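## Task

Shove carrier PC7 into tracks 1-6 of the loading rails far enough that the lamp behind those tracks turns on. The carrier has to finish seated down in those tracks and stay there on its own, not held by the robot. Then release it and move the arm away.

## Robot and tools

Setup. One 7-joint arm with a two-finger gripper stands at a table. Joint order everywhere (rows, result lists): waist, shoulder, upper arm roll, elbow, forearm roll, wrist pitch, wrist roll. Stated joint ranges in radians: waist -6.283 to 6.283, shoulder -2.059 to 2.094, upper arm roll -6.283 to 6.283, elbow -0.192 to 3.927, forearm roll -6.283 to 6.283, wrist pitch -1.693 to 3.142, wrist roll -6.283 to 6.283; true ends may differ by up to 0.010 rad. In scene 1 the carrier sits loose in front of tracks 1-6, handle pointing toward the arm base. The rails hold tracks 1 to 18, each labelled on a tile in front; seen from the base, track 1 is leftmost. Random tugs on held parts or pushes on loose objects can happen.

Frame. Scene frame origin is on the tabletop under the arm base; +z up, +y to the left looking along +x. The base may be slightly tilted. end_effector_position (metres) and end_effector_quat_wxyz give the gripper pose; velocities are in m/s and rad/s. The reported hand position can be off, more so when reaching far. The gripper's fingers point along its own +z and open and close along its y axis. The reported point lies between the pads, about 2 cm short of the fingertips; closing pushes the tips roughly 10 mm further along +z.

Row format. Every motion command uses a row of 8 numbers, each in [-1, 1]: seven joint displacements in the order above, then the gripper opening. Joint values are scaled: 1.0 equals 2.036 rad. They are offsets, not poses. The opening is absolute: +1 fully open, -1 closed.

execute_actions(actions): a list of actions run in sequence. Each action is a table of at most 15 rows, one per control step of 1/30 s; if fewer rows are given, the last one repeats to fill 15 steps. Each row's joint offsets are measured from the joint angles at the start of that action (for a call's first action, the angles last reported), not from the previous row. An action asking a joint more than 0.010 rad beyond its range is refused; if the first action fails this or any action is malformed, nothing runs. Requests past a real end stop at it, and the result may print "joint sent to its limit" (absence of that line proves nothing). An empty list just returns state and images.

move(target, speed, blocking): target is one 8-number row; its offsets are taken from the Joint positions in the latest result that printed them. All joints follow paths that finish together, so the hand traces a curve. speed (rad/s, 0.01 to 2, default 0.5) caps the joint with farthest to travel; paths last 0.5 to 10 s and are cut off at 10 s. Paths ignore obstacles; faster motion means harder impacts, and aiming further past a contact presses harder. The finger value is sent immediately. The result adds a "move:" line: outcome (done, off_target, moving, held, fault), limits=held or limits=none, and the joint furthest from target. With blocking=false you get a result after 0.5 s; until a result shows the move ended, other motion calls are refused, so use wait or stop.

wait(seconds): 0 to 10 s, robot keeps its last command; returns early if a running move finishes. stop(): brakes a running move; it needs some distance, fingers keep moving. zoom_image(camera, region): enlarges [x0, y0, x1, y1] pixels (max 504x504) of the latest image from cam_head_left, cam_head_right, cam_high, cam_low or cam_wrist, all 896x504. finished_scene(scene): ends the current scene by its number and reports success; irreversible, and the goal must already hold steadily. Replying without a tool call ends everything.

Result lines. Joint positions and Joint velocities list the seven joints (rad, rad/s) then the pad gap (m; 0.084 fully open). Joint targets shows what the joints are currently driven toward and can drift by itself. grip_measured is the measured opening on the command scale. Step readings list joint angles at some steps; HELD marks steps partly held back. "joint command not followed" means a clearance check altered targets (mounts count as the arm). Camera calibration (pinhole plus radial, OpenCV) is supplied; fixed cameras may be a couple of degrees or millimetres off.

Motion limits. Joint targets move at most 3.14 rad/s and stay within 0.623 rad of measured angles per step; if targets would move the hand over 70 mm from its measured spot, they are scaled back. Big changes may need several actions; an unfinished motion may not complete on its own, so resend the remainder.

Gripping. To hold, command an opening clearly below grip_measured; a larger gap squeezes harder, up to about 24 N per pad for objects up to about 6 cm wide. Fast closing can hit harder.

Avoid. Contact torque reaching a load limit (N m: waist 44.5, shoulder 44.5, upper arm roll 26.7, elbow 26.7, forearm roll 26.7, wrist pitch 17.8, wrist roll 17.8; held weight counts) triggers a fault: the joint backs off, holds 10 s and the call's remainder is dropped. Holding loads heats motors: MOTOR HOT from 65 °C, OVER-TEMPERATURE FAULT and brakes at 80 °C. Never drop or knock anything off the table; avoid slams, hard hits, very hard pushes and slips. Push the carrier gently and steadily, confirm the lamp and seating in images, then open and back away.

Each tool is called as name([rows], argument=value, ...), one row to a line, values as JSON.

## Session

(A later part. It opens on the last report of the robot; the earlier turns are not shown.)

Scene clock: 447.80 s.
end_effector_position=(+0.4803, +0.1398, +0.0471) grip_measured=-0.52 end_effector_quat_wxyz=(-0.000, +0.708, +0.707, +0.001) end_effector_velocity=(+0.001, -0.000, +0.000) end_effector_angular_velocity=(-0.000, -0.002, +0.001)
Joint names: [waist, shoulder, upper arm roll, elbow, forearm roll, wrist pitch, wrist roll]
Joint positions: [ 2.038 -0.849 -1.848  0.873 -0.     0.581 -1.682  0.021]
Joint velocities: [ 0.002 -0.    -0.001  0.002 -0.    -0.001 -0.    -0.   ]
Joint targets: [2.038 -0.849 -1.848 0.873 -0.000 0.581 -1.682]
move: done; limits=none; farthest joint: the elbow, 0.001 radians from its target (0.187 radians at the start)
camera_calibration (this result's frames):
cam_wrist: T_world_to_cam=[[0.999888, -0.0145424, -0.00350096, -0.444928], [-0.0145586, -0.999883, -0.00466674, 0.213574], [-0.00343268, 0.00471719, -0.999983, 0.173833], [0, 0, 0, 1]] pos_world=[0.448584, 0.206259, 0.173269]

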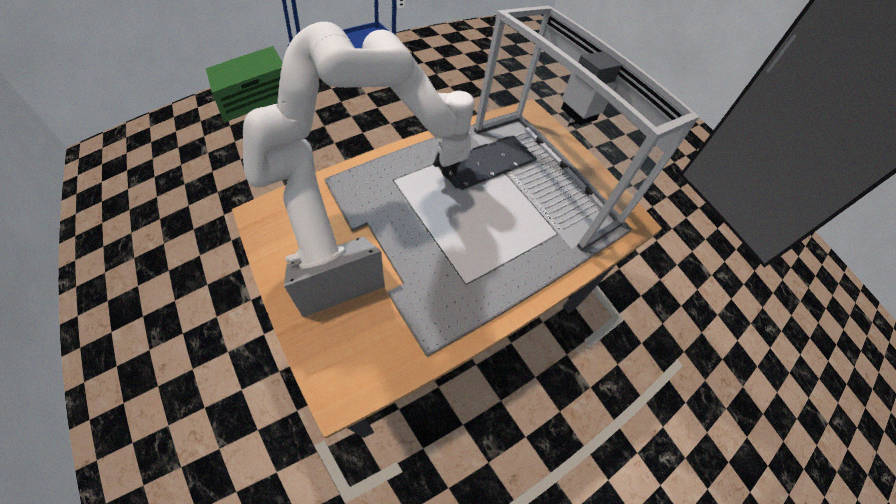

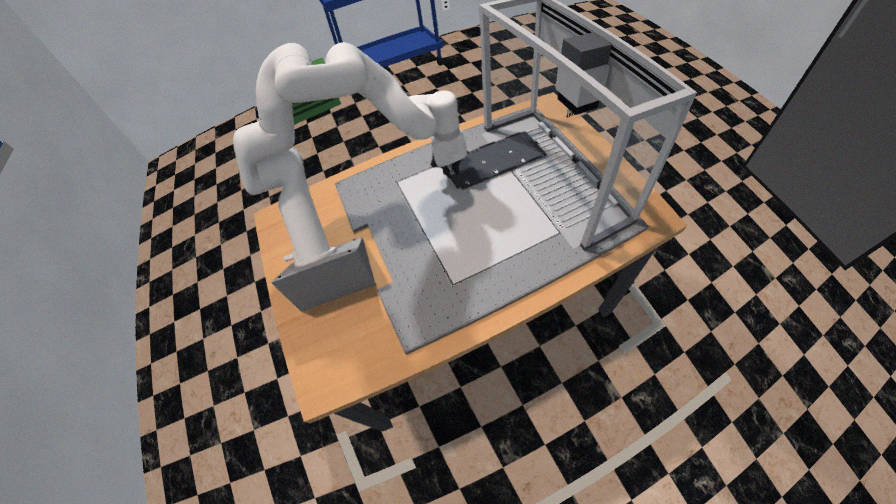

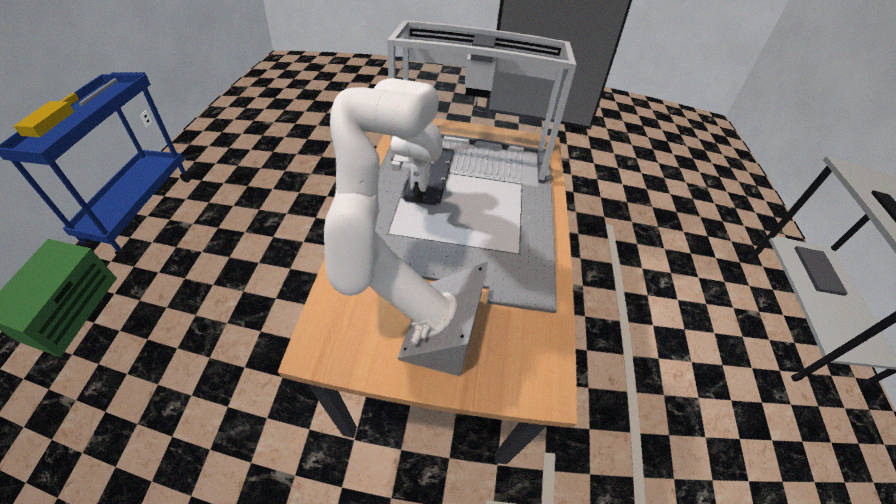

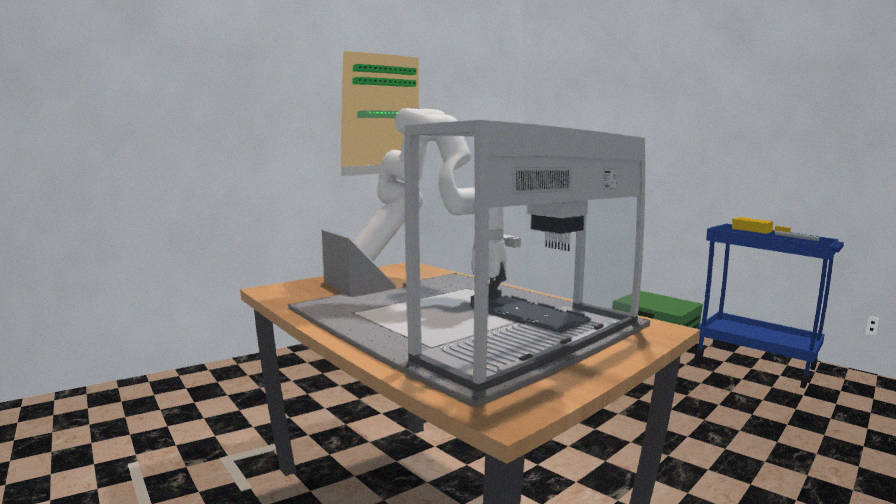

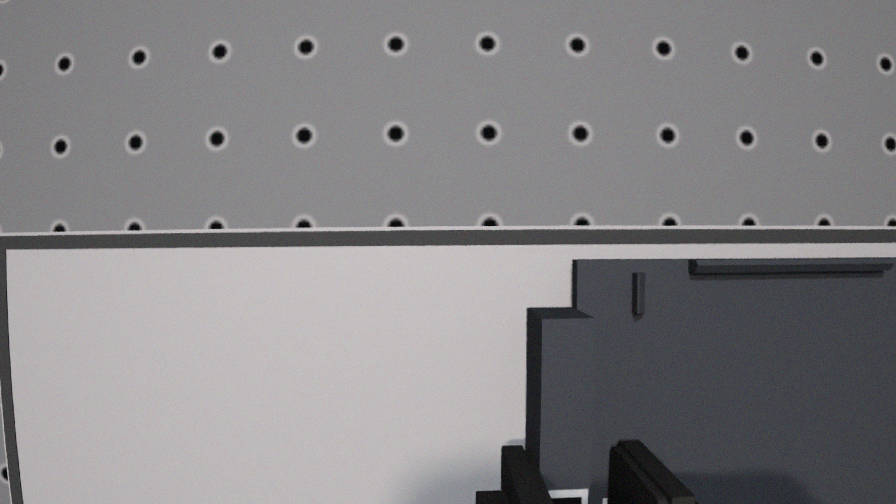

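move(target=[0.0782, -0.0182, -0.0454, 0.0983, 0, 0.0360, 0.0056, -0.5], speed=0.12)

zoom_image(camera="cam_head_right", region=[490, 105, 600, 180])

zoom_image(camera="cam_low", region=[510, 295, 630, 350])

Scene clock: 465.57 s.
end_effector_position=(+0.5302, +0.1400, +0.0472) grip_measured=-0.52 end_effector_quat_wxyz=(-0.000, +0.708, +0.707, +0.001) end_effector_velocity=(-0.000, -0.000, -0.001) end_effector_angular_velocity=(-0.001, +0.000, +0.001)
Joint names: [waist, shoulder, upper arm roll, elbow, forearm roll, wrist pitch, wrist roll]
Joint positions: [ 2.197 -0.886 -1.94   1.072 -0.     0.654 -1.67   0.021]
Joint velocities: [ 0.001 -0.    -0.001 -0.    -0.001 -0.001  0.     0.   ]
Joint targets: [2.197 -0.886 -1.940 1.073 -0.000 0.654 -1.670]
move: done; limits=none; farthest joint: the waist, 0.001 radians from its target (0.159 radians at the start)
camera_calibration (this result's frames):
cam_wrist: T_world_to_cam=[[0.999885, -0.0147908, -0.00347079, -0.494817], [-0.0148083, -0.999877, -0.00508299, 0.214664], [-0.00339519, 0.0051338, -0.999981, 0.174002], [0, 0, 0, 1]] pos_world=[0.498529, 0.206425, 0.173373]

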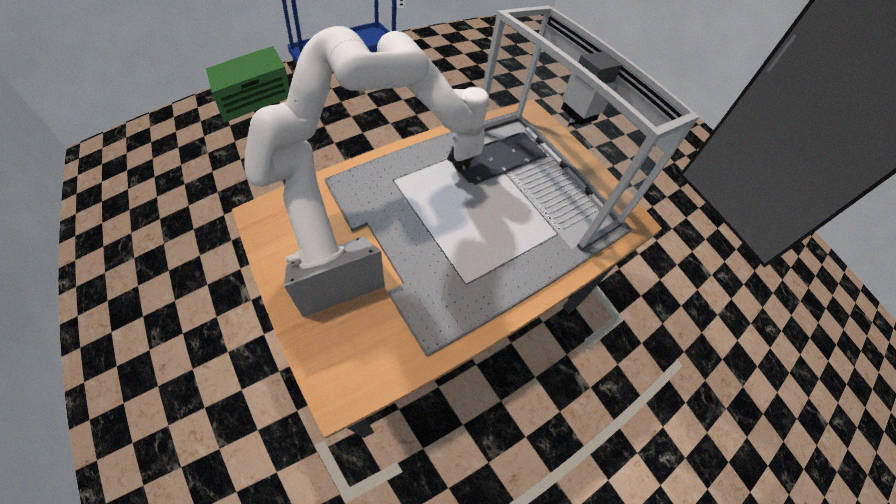

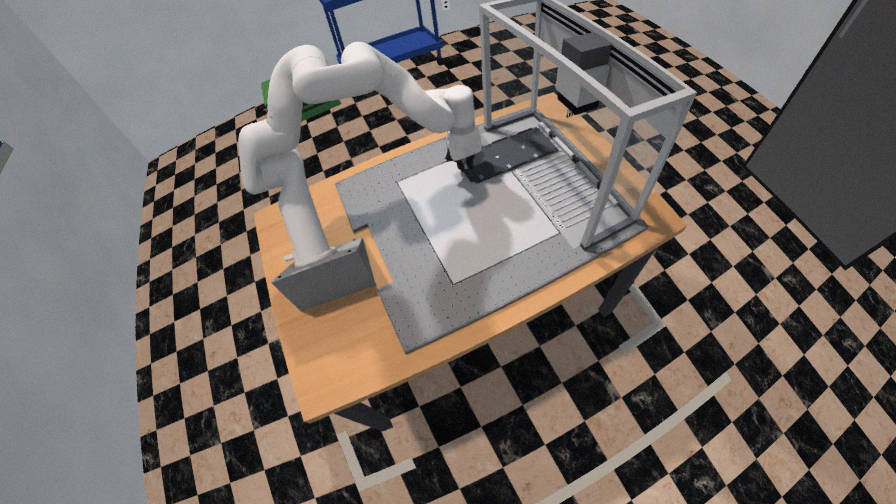

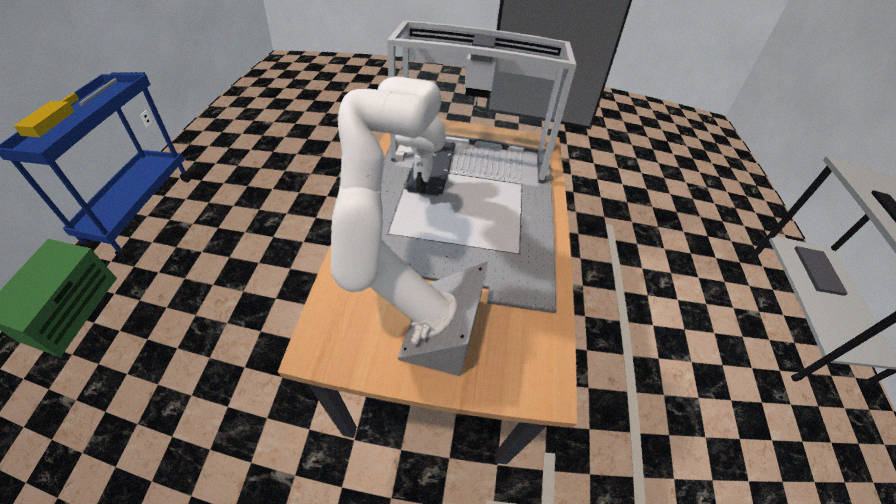

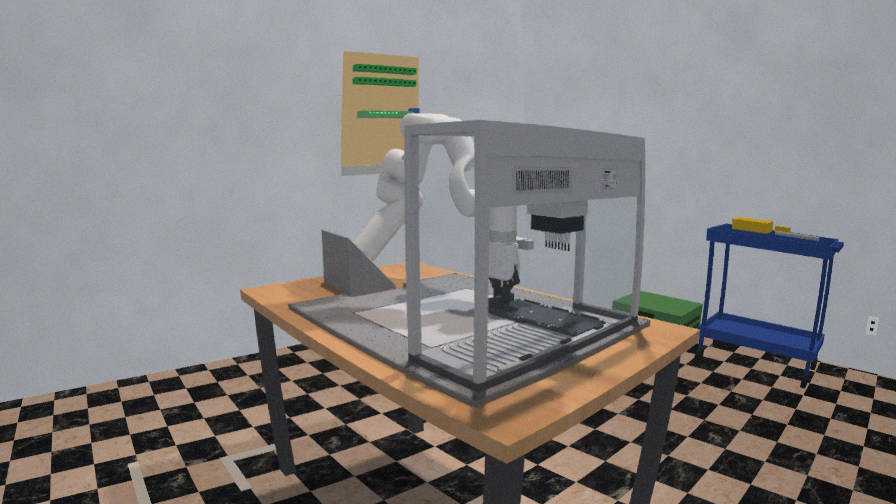

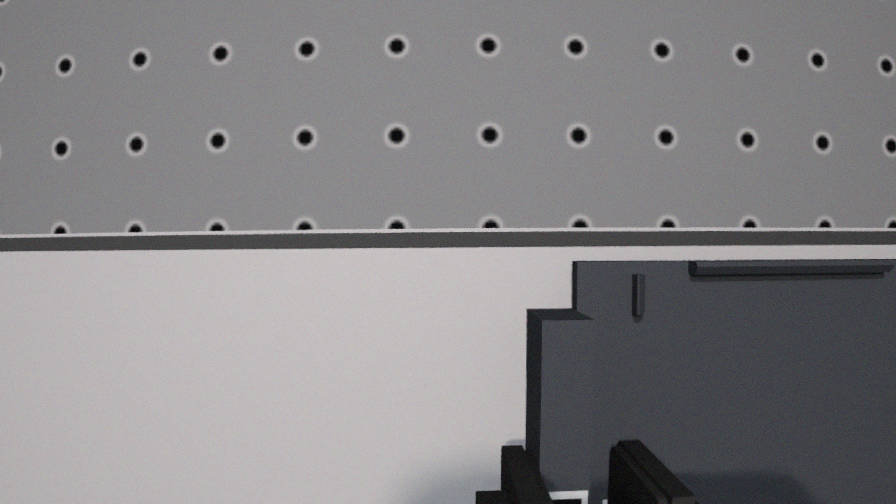

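Region (490, 105, 600, 180) of cam_head_right's 896x504 image, scaled by 4.582, with more detail than that image has; it fills the top 344 rows of this view, and the rest is white.

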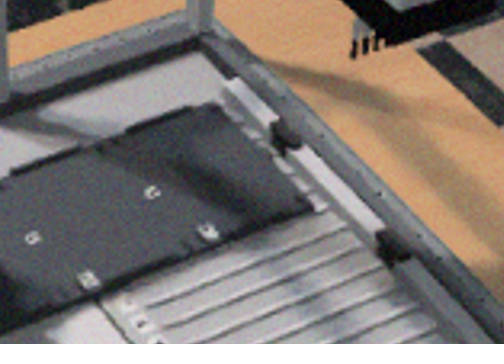

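Region (510, 295, 630, 350) of cam_low's 896x504 image, scaled by 4.200, with more detail than that image has; it fills the top 231 rows of this view, and the rest is white.

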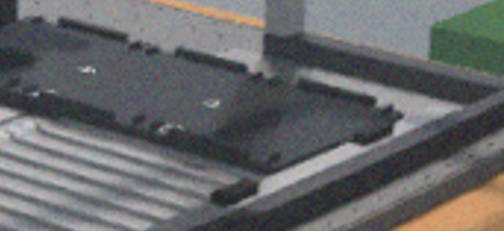

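move(target=[0.0154, -0.0043, -0.0088, 0.0206, 0, 0.0080, 0.0010, -0.5], speed=0.05)

zoom_image(camera="cam_head_right", region=[490, 105, 600, 180])

Scene clock: 472.67 s.
end_effector_position=(+0.5400, +0.1399, +0.0471) grip_measured=-0.52 end_effector_quat_wxyz=(-0.001, +0.708, +0.707, +0.001) end_effector_velocity=(-0.000, +0.000, -0.000) end_effector_angular_velocity=(-0.000, +0.002, +0.001)
Joint names: [waist, shoulder, upper arm roll, elbow, forearm roll, wrist pitch, wrist roll]
Joint positions: [ 2.228 -0.894 -1.958  1.114 -0.     0.671 -1.668  0.021]
Joint velocities: [ 0.001 -0.    -0.001  0.    -0.001  0.001  0.     0.   ]
Joint targets: [2.228 -0.894 -1.958 1.114 -0.000 0.671 -1.668]
move: done; limits=none; farthest joint: the waist, 0.001 radians from its target (0.032 radians at the start)
camera_calibration (this result's frames):
cam_wrist: T_world_to_cam=[[0.999882, -0.0149148, -0.00375512, -0.504614], [-0.0149336, -0.999876, -0.00503297, 0.214855], [-0.00367959, 0.00508845, -0.99998, 0.174154], [0, 0, 0, 1]] pos_world=[0.508404, 0.206416, 0.173337]

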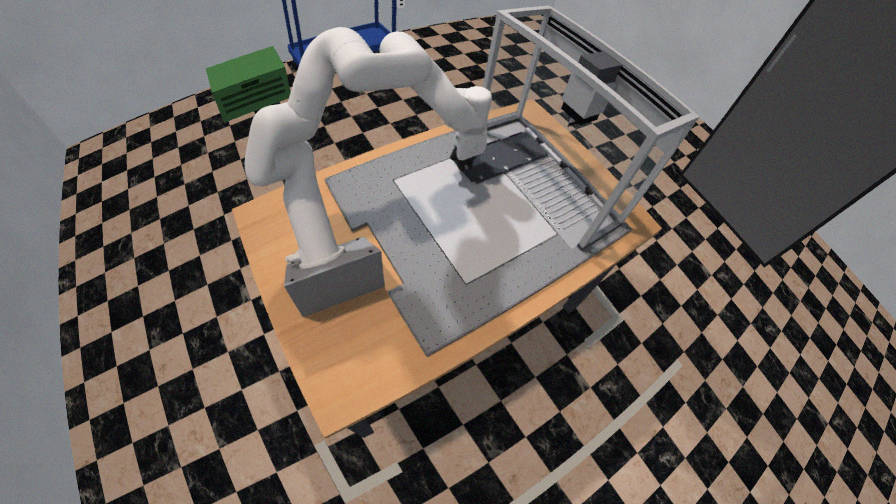

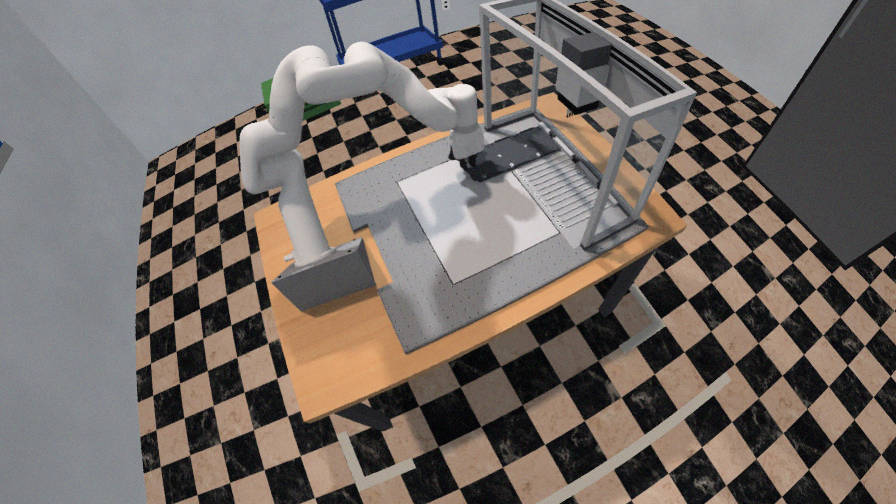

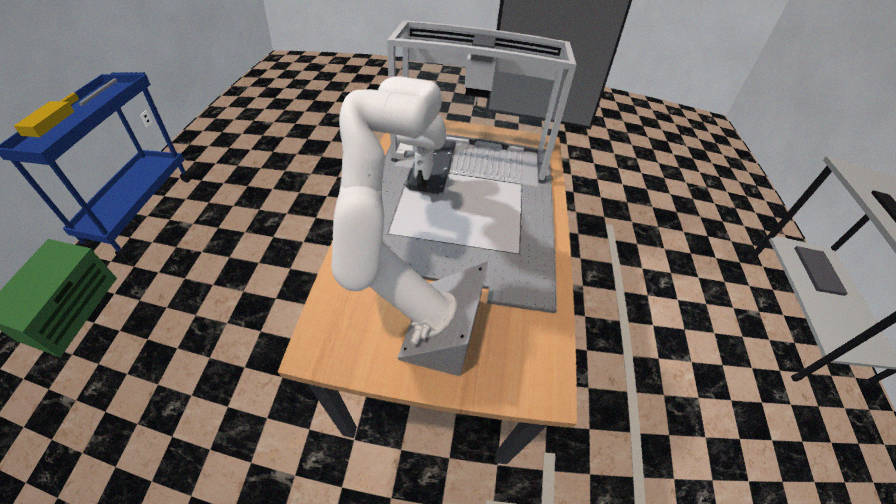

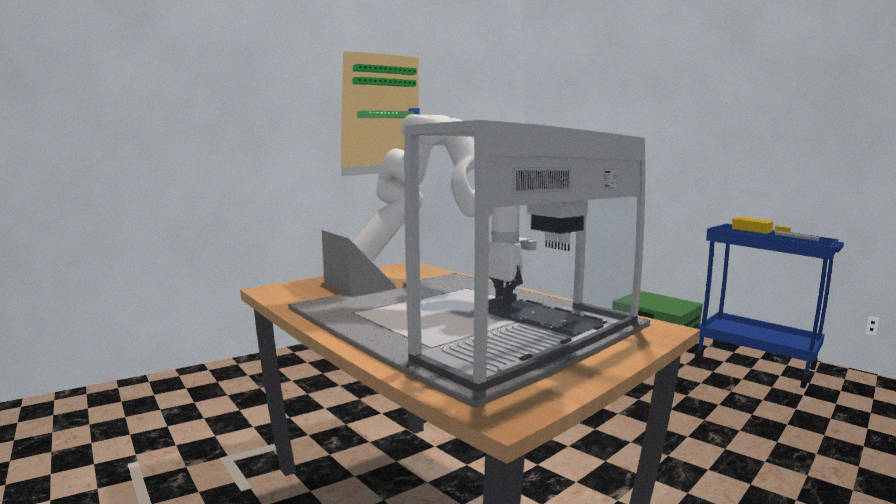

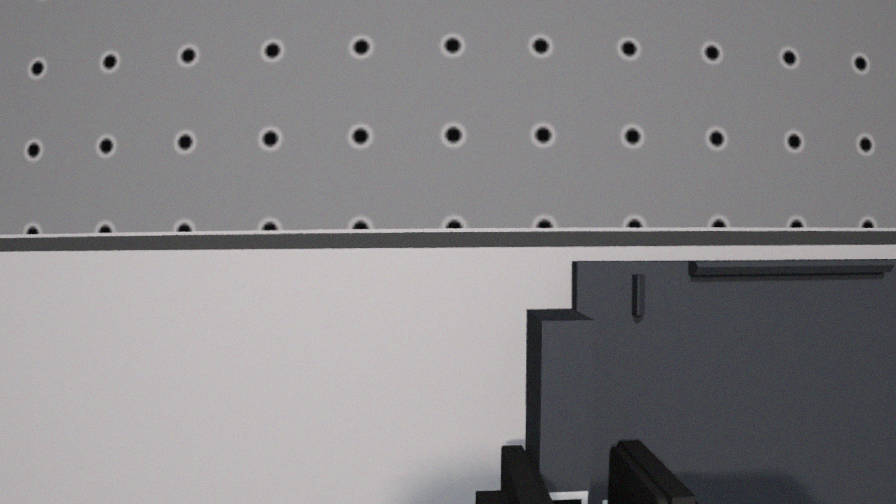

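Region (490, 105, 600, 180) of cam_head_right's 896x504 image, scaled by 4.582, with more detail than that image has; it fills the top 344 rows of this view, and the rest is white.

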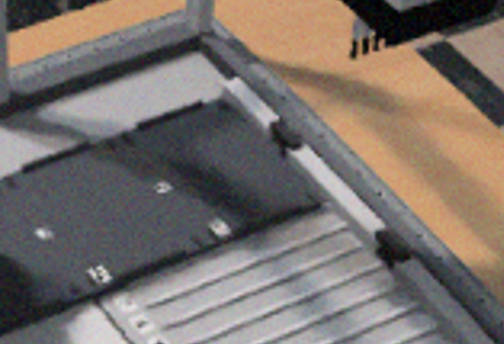

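Lamp not lit yet; push another ~8 mm slowly.

move(target=[0.0123, -0.0036, -0.0070, 0.0167, 0, 0.0066, 0.0008, -0.5], speed=0.04)

zoom_image(camera="cam_head_right", region=[490, 105, 600, 180])

Scene clock: 479.47 s.
end_effector_position=(+0.5462, +0.1398, +0.0467) grip_measured=-0.51 end_effector_quat_wxyz=(-0.002, +0.708, +0.706, -0.001) end_effector_velocity=(-0.000, +0.001, -0.000) end_effector_angular_velocity=(+0.002, +0.006, -0.000)
Joint names: [waist, shoulder, upper arm roll, elbow, forearm roll, wrist pitch, wrist roll]
Joint positions: [ 2.252 -0.901 -1.972  1.146 -0.     0.688 -1.667  0.022]
Joint velocities: [ 0.004 -0.002 -0.002  0.006  0.001  0.009 -0.     0.   ]
Joint targets: [2.253 -0.902 -1.972 1.148 -0.000 0.684 -1.667]
move: done; limits=none; farthest joint: the wrist pitch, 0.004 radians from its target (0.014 radians at the start)
camera_calibration (this result's frames):
cam_wrist: T_world_to_cam=[[0.999841, -0.0154743, -0.00888574, -0.510476], [-0.0155189, -0.999867, -0.00496889, 0.215116], [-0.00880767, 0.00510599, -0.999948, 0.176571], [0, 0, 0, 1]] pos_world=[0.515288, 0.206286, 0.173095]

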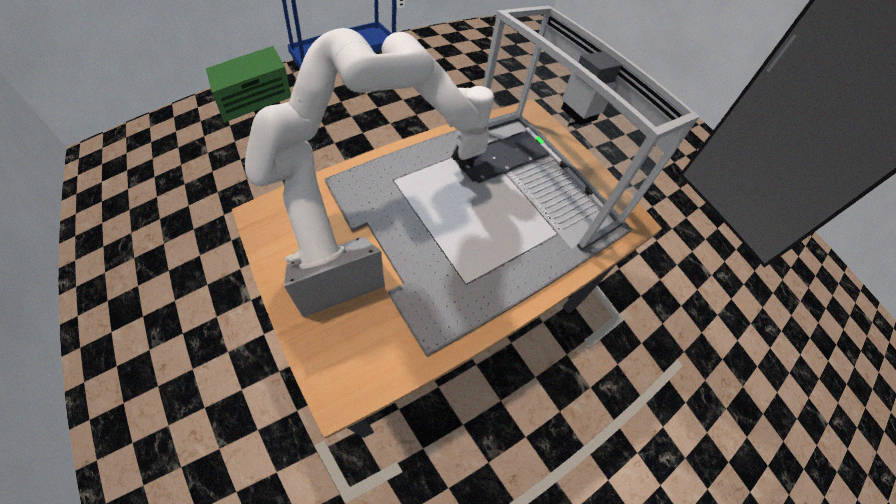

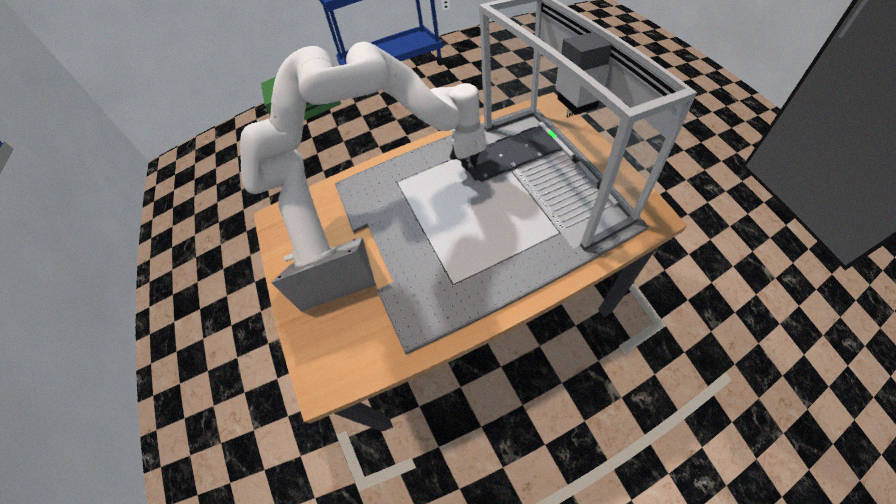

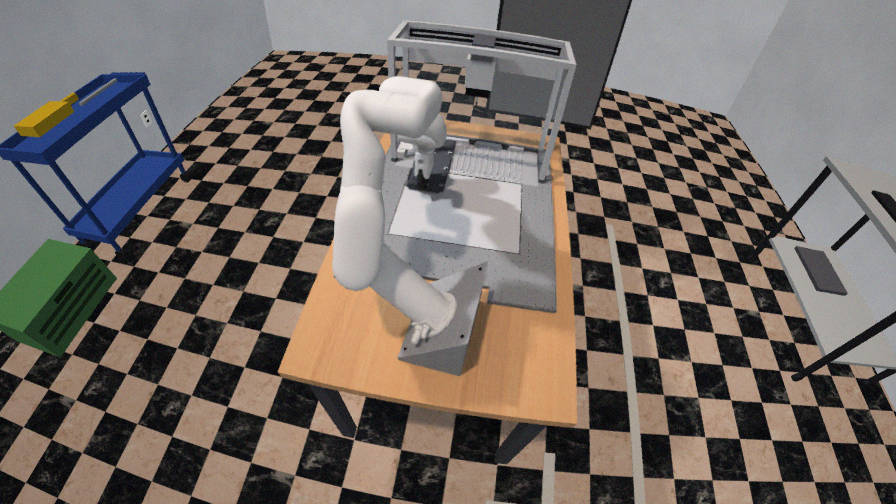

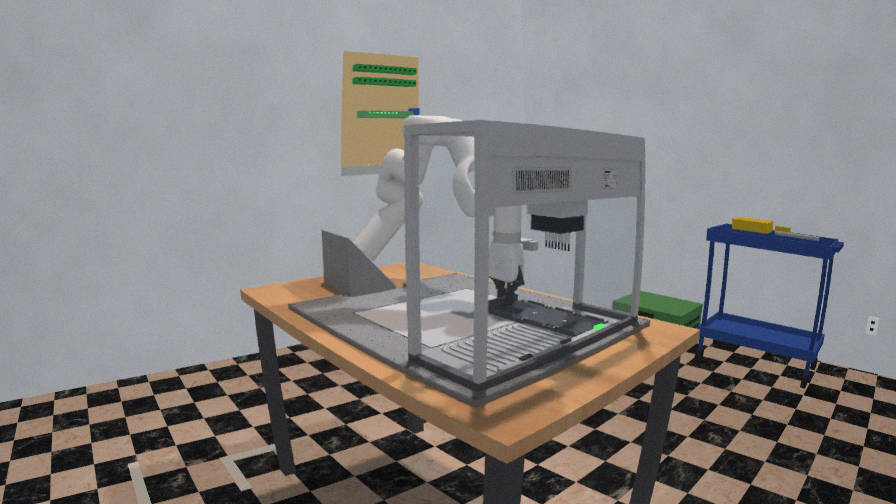

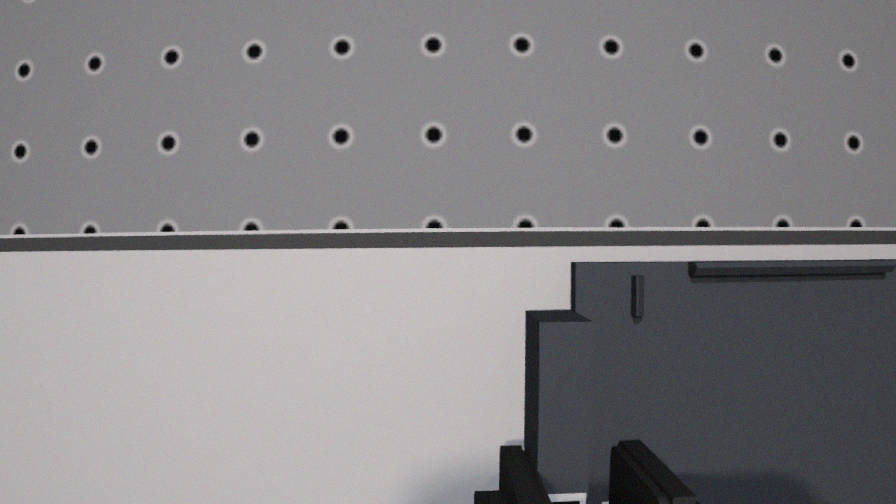

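Region (490, 105, 600, 180) of cam_head_right's 896x504 image, scaled by 4.582, with more detail than that image has; it fills the top 344 rows of this view, and the rest is white.

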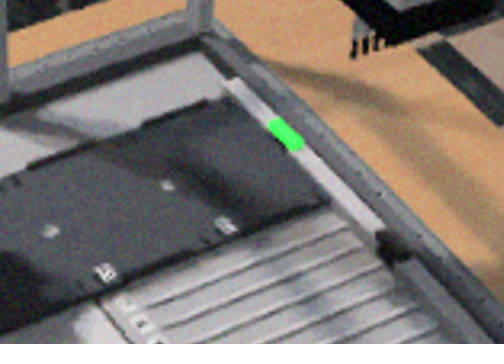

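execute_actions([
  [[0,0,0,0,0,0,0,0.6]],
])

move(target=[-0.1508, 0.0329, 0.0987, 0, 0, 0.1174, 0, 0.6], speed=0.5)

Scene clock: 489.33 s.
end_effector_position=(+0.5465, +0.1401, +0.0467) grip_measured=+0.59 end_effector_quat_wxyz=(-0.002, +0.708, +0.706, -0.001) end_effector_velocity=(-0.002, -0.001, +0.000) end_effector_angular_velocity=(-0.001, +0.004, -0.002)
Joint names: [waist, shoulder, upper arm roll, elbow, forearm roll, wrist pitch, wrist roll]
Joint positions: [ 2.252 -0.901 -1.972  1.147 -0.     0.688 -1.667  0.069]
Joint velocities: [-0.003  0.002 -0.    -0.003  0.     0.004  0.     0.   ]
Joint targets: [2.252 -0.901 -1.972 1.146 -0.000 0.688 -1.667]
Step readings (joint positions):
0: [2.253 -0.902 -1.972 1.148 -0.000 0.690 -1.667]
1: [2.254 -0.902 -1.972 1.149 -0.000 0.687 -1.667]
2: [2.255 -0.903 -1.971 1.152 -0.000 0.683 -1.667]
4: [2.256 -0.903 -1.969 1.153 0.000 0.682 -1.667]
8: [2.254 -0.902 -1.971 1.149 -0.000 0.685 -1.667]
15: Joint positions above
camera_calibration (this result's frames):
cam_wrist: T_world_to_cam=[[0.999852, -0.0150081, -0.00835447, -0.510838], [-0.0150521, -0.999873, -0.00523018, 0.21518], [-0.00827491, 0.00535516, -0.999951, 0.176175], [0, 0, 0, 1]] pos_world=[0.515459, 0.206542, 0.173024]

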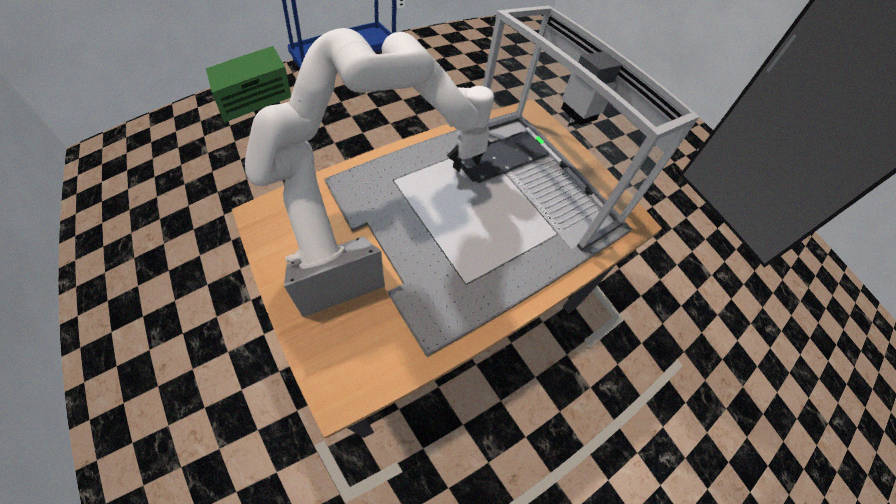

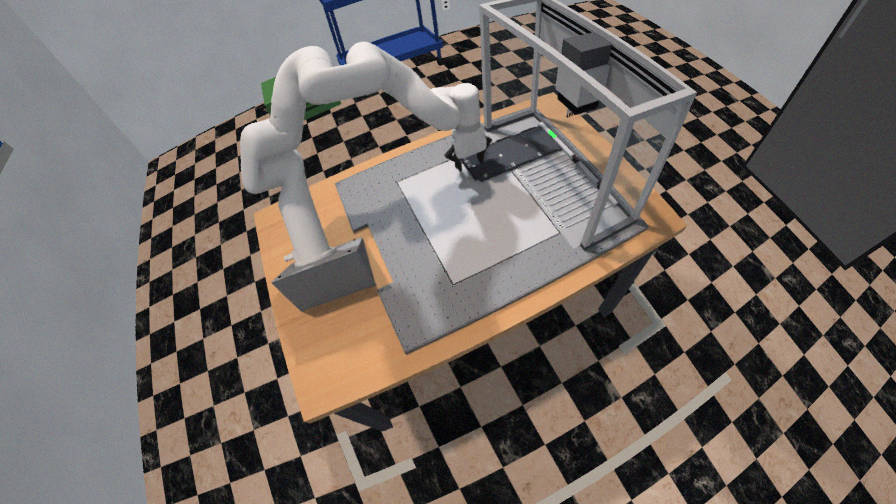

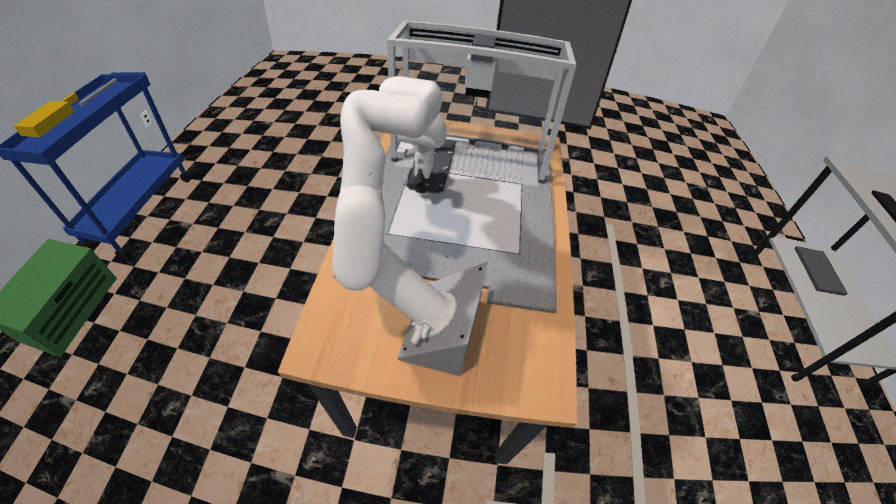

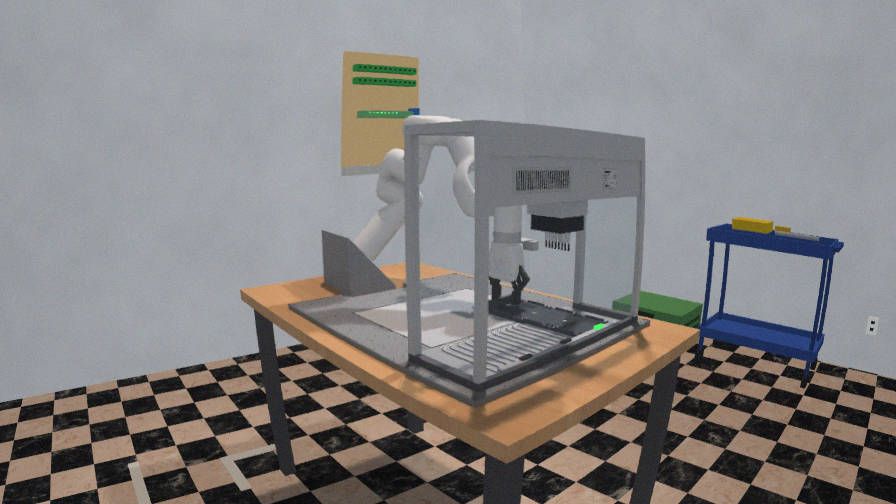

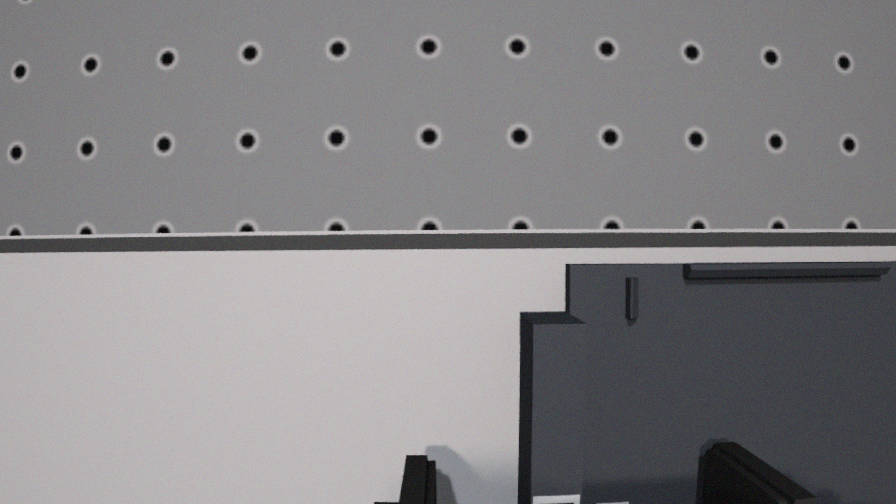

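Scene clock: 490.50 s.
end_effector_position=(+0.5289, +0.1422, +0.1553) grip_measured=+0.59 end_effector_quat_wxyz=(-0.003, +0.708, +0.706, +0.003) end_effector_velocity=(+0.001, -0.002, +0.003) end_effector_angular_velocity=(-0.002, -0.007, -0.003)
Joint names: [waist, shoulder, upper arm roll, elbow, forearm roll, wrist pitch, wrist roll]
Joint positions: [ 1.946 -0.835 -1.771  1.147 -0.     0.927 -1.667  0.069]
Joint velocities: [-0.005  0.001 -0.     0.003 -0.001 -0.    -0.     0.   ]
Joint targets: [1.945 -0.834 -1.771 1.147 -0.000 0.927 -1.667]
move: done; limits=none; farthest joint: the waist, 0.001 radians from its target (0.307 radians at the start)
camera_calibration (this result's frames):
cam_wrist: T_world_to_cam=[[0.999872, -0.0153438, -0.0045844, -0.4928], [-0.0153935, -0.999821, -0.0110053, 0.218629], [-0.00441472, 0.0110744, -0.999929, 0.281753], [0, 0, 0, 1]] pos_world=[0.497346, 0.207908, 0.28188]

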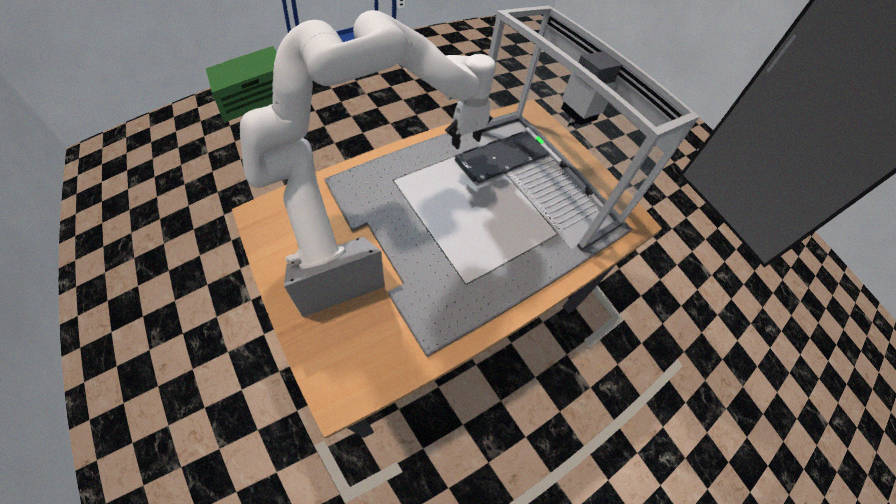

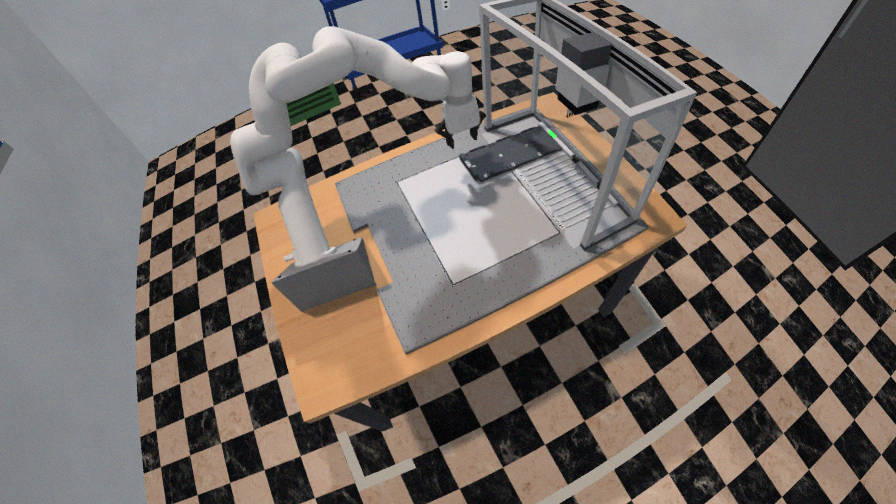

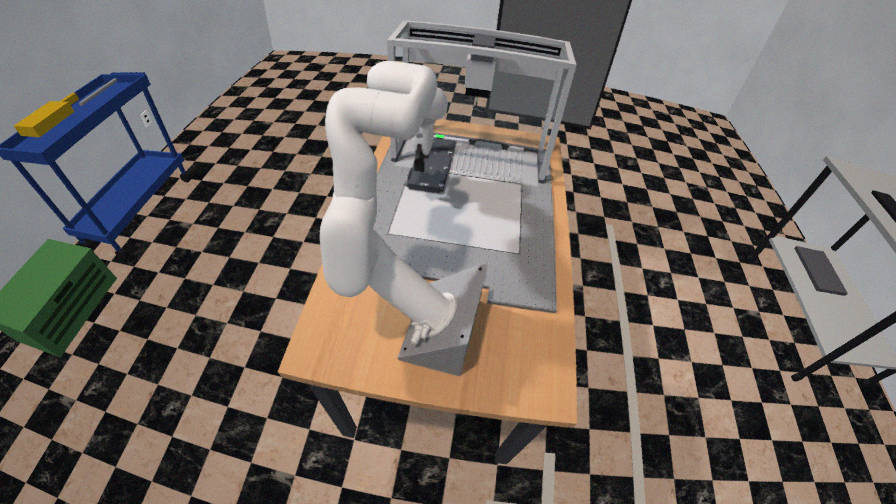

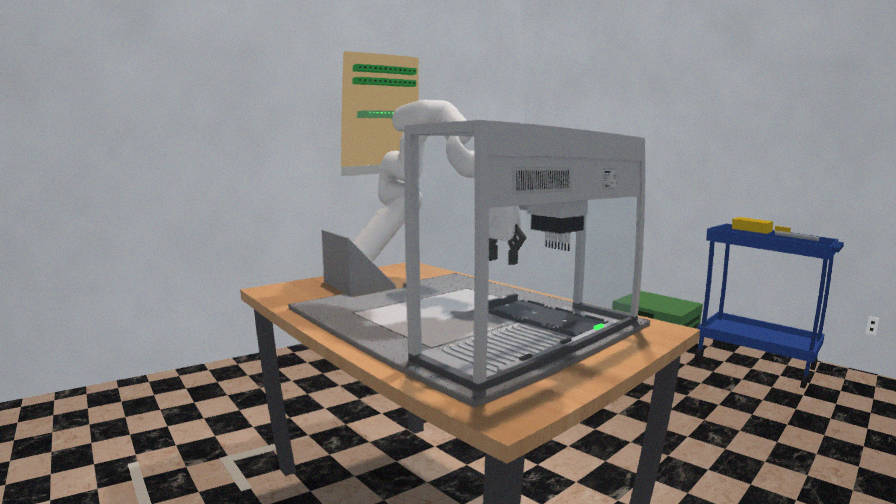

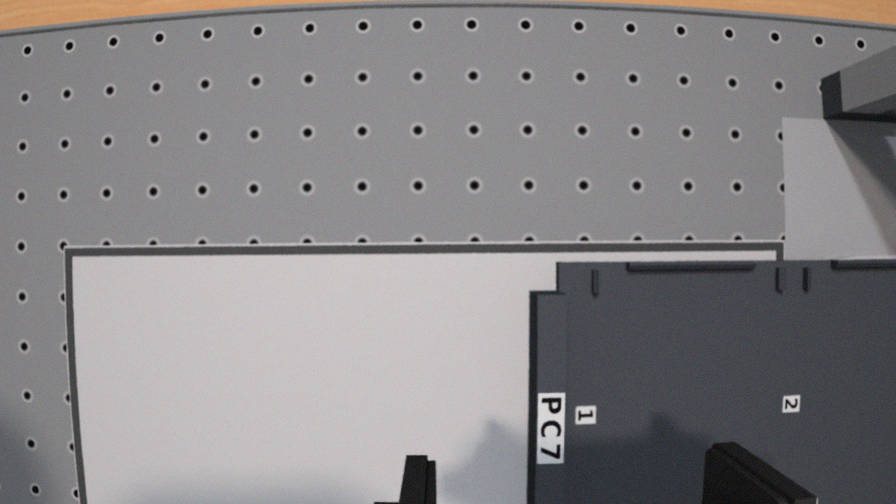

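The lamp stays lit with the gripper clear.

finished_scene(scene=1)

The scene is finished: the task was done.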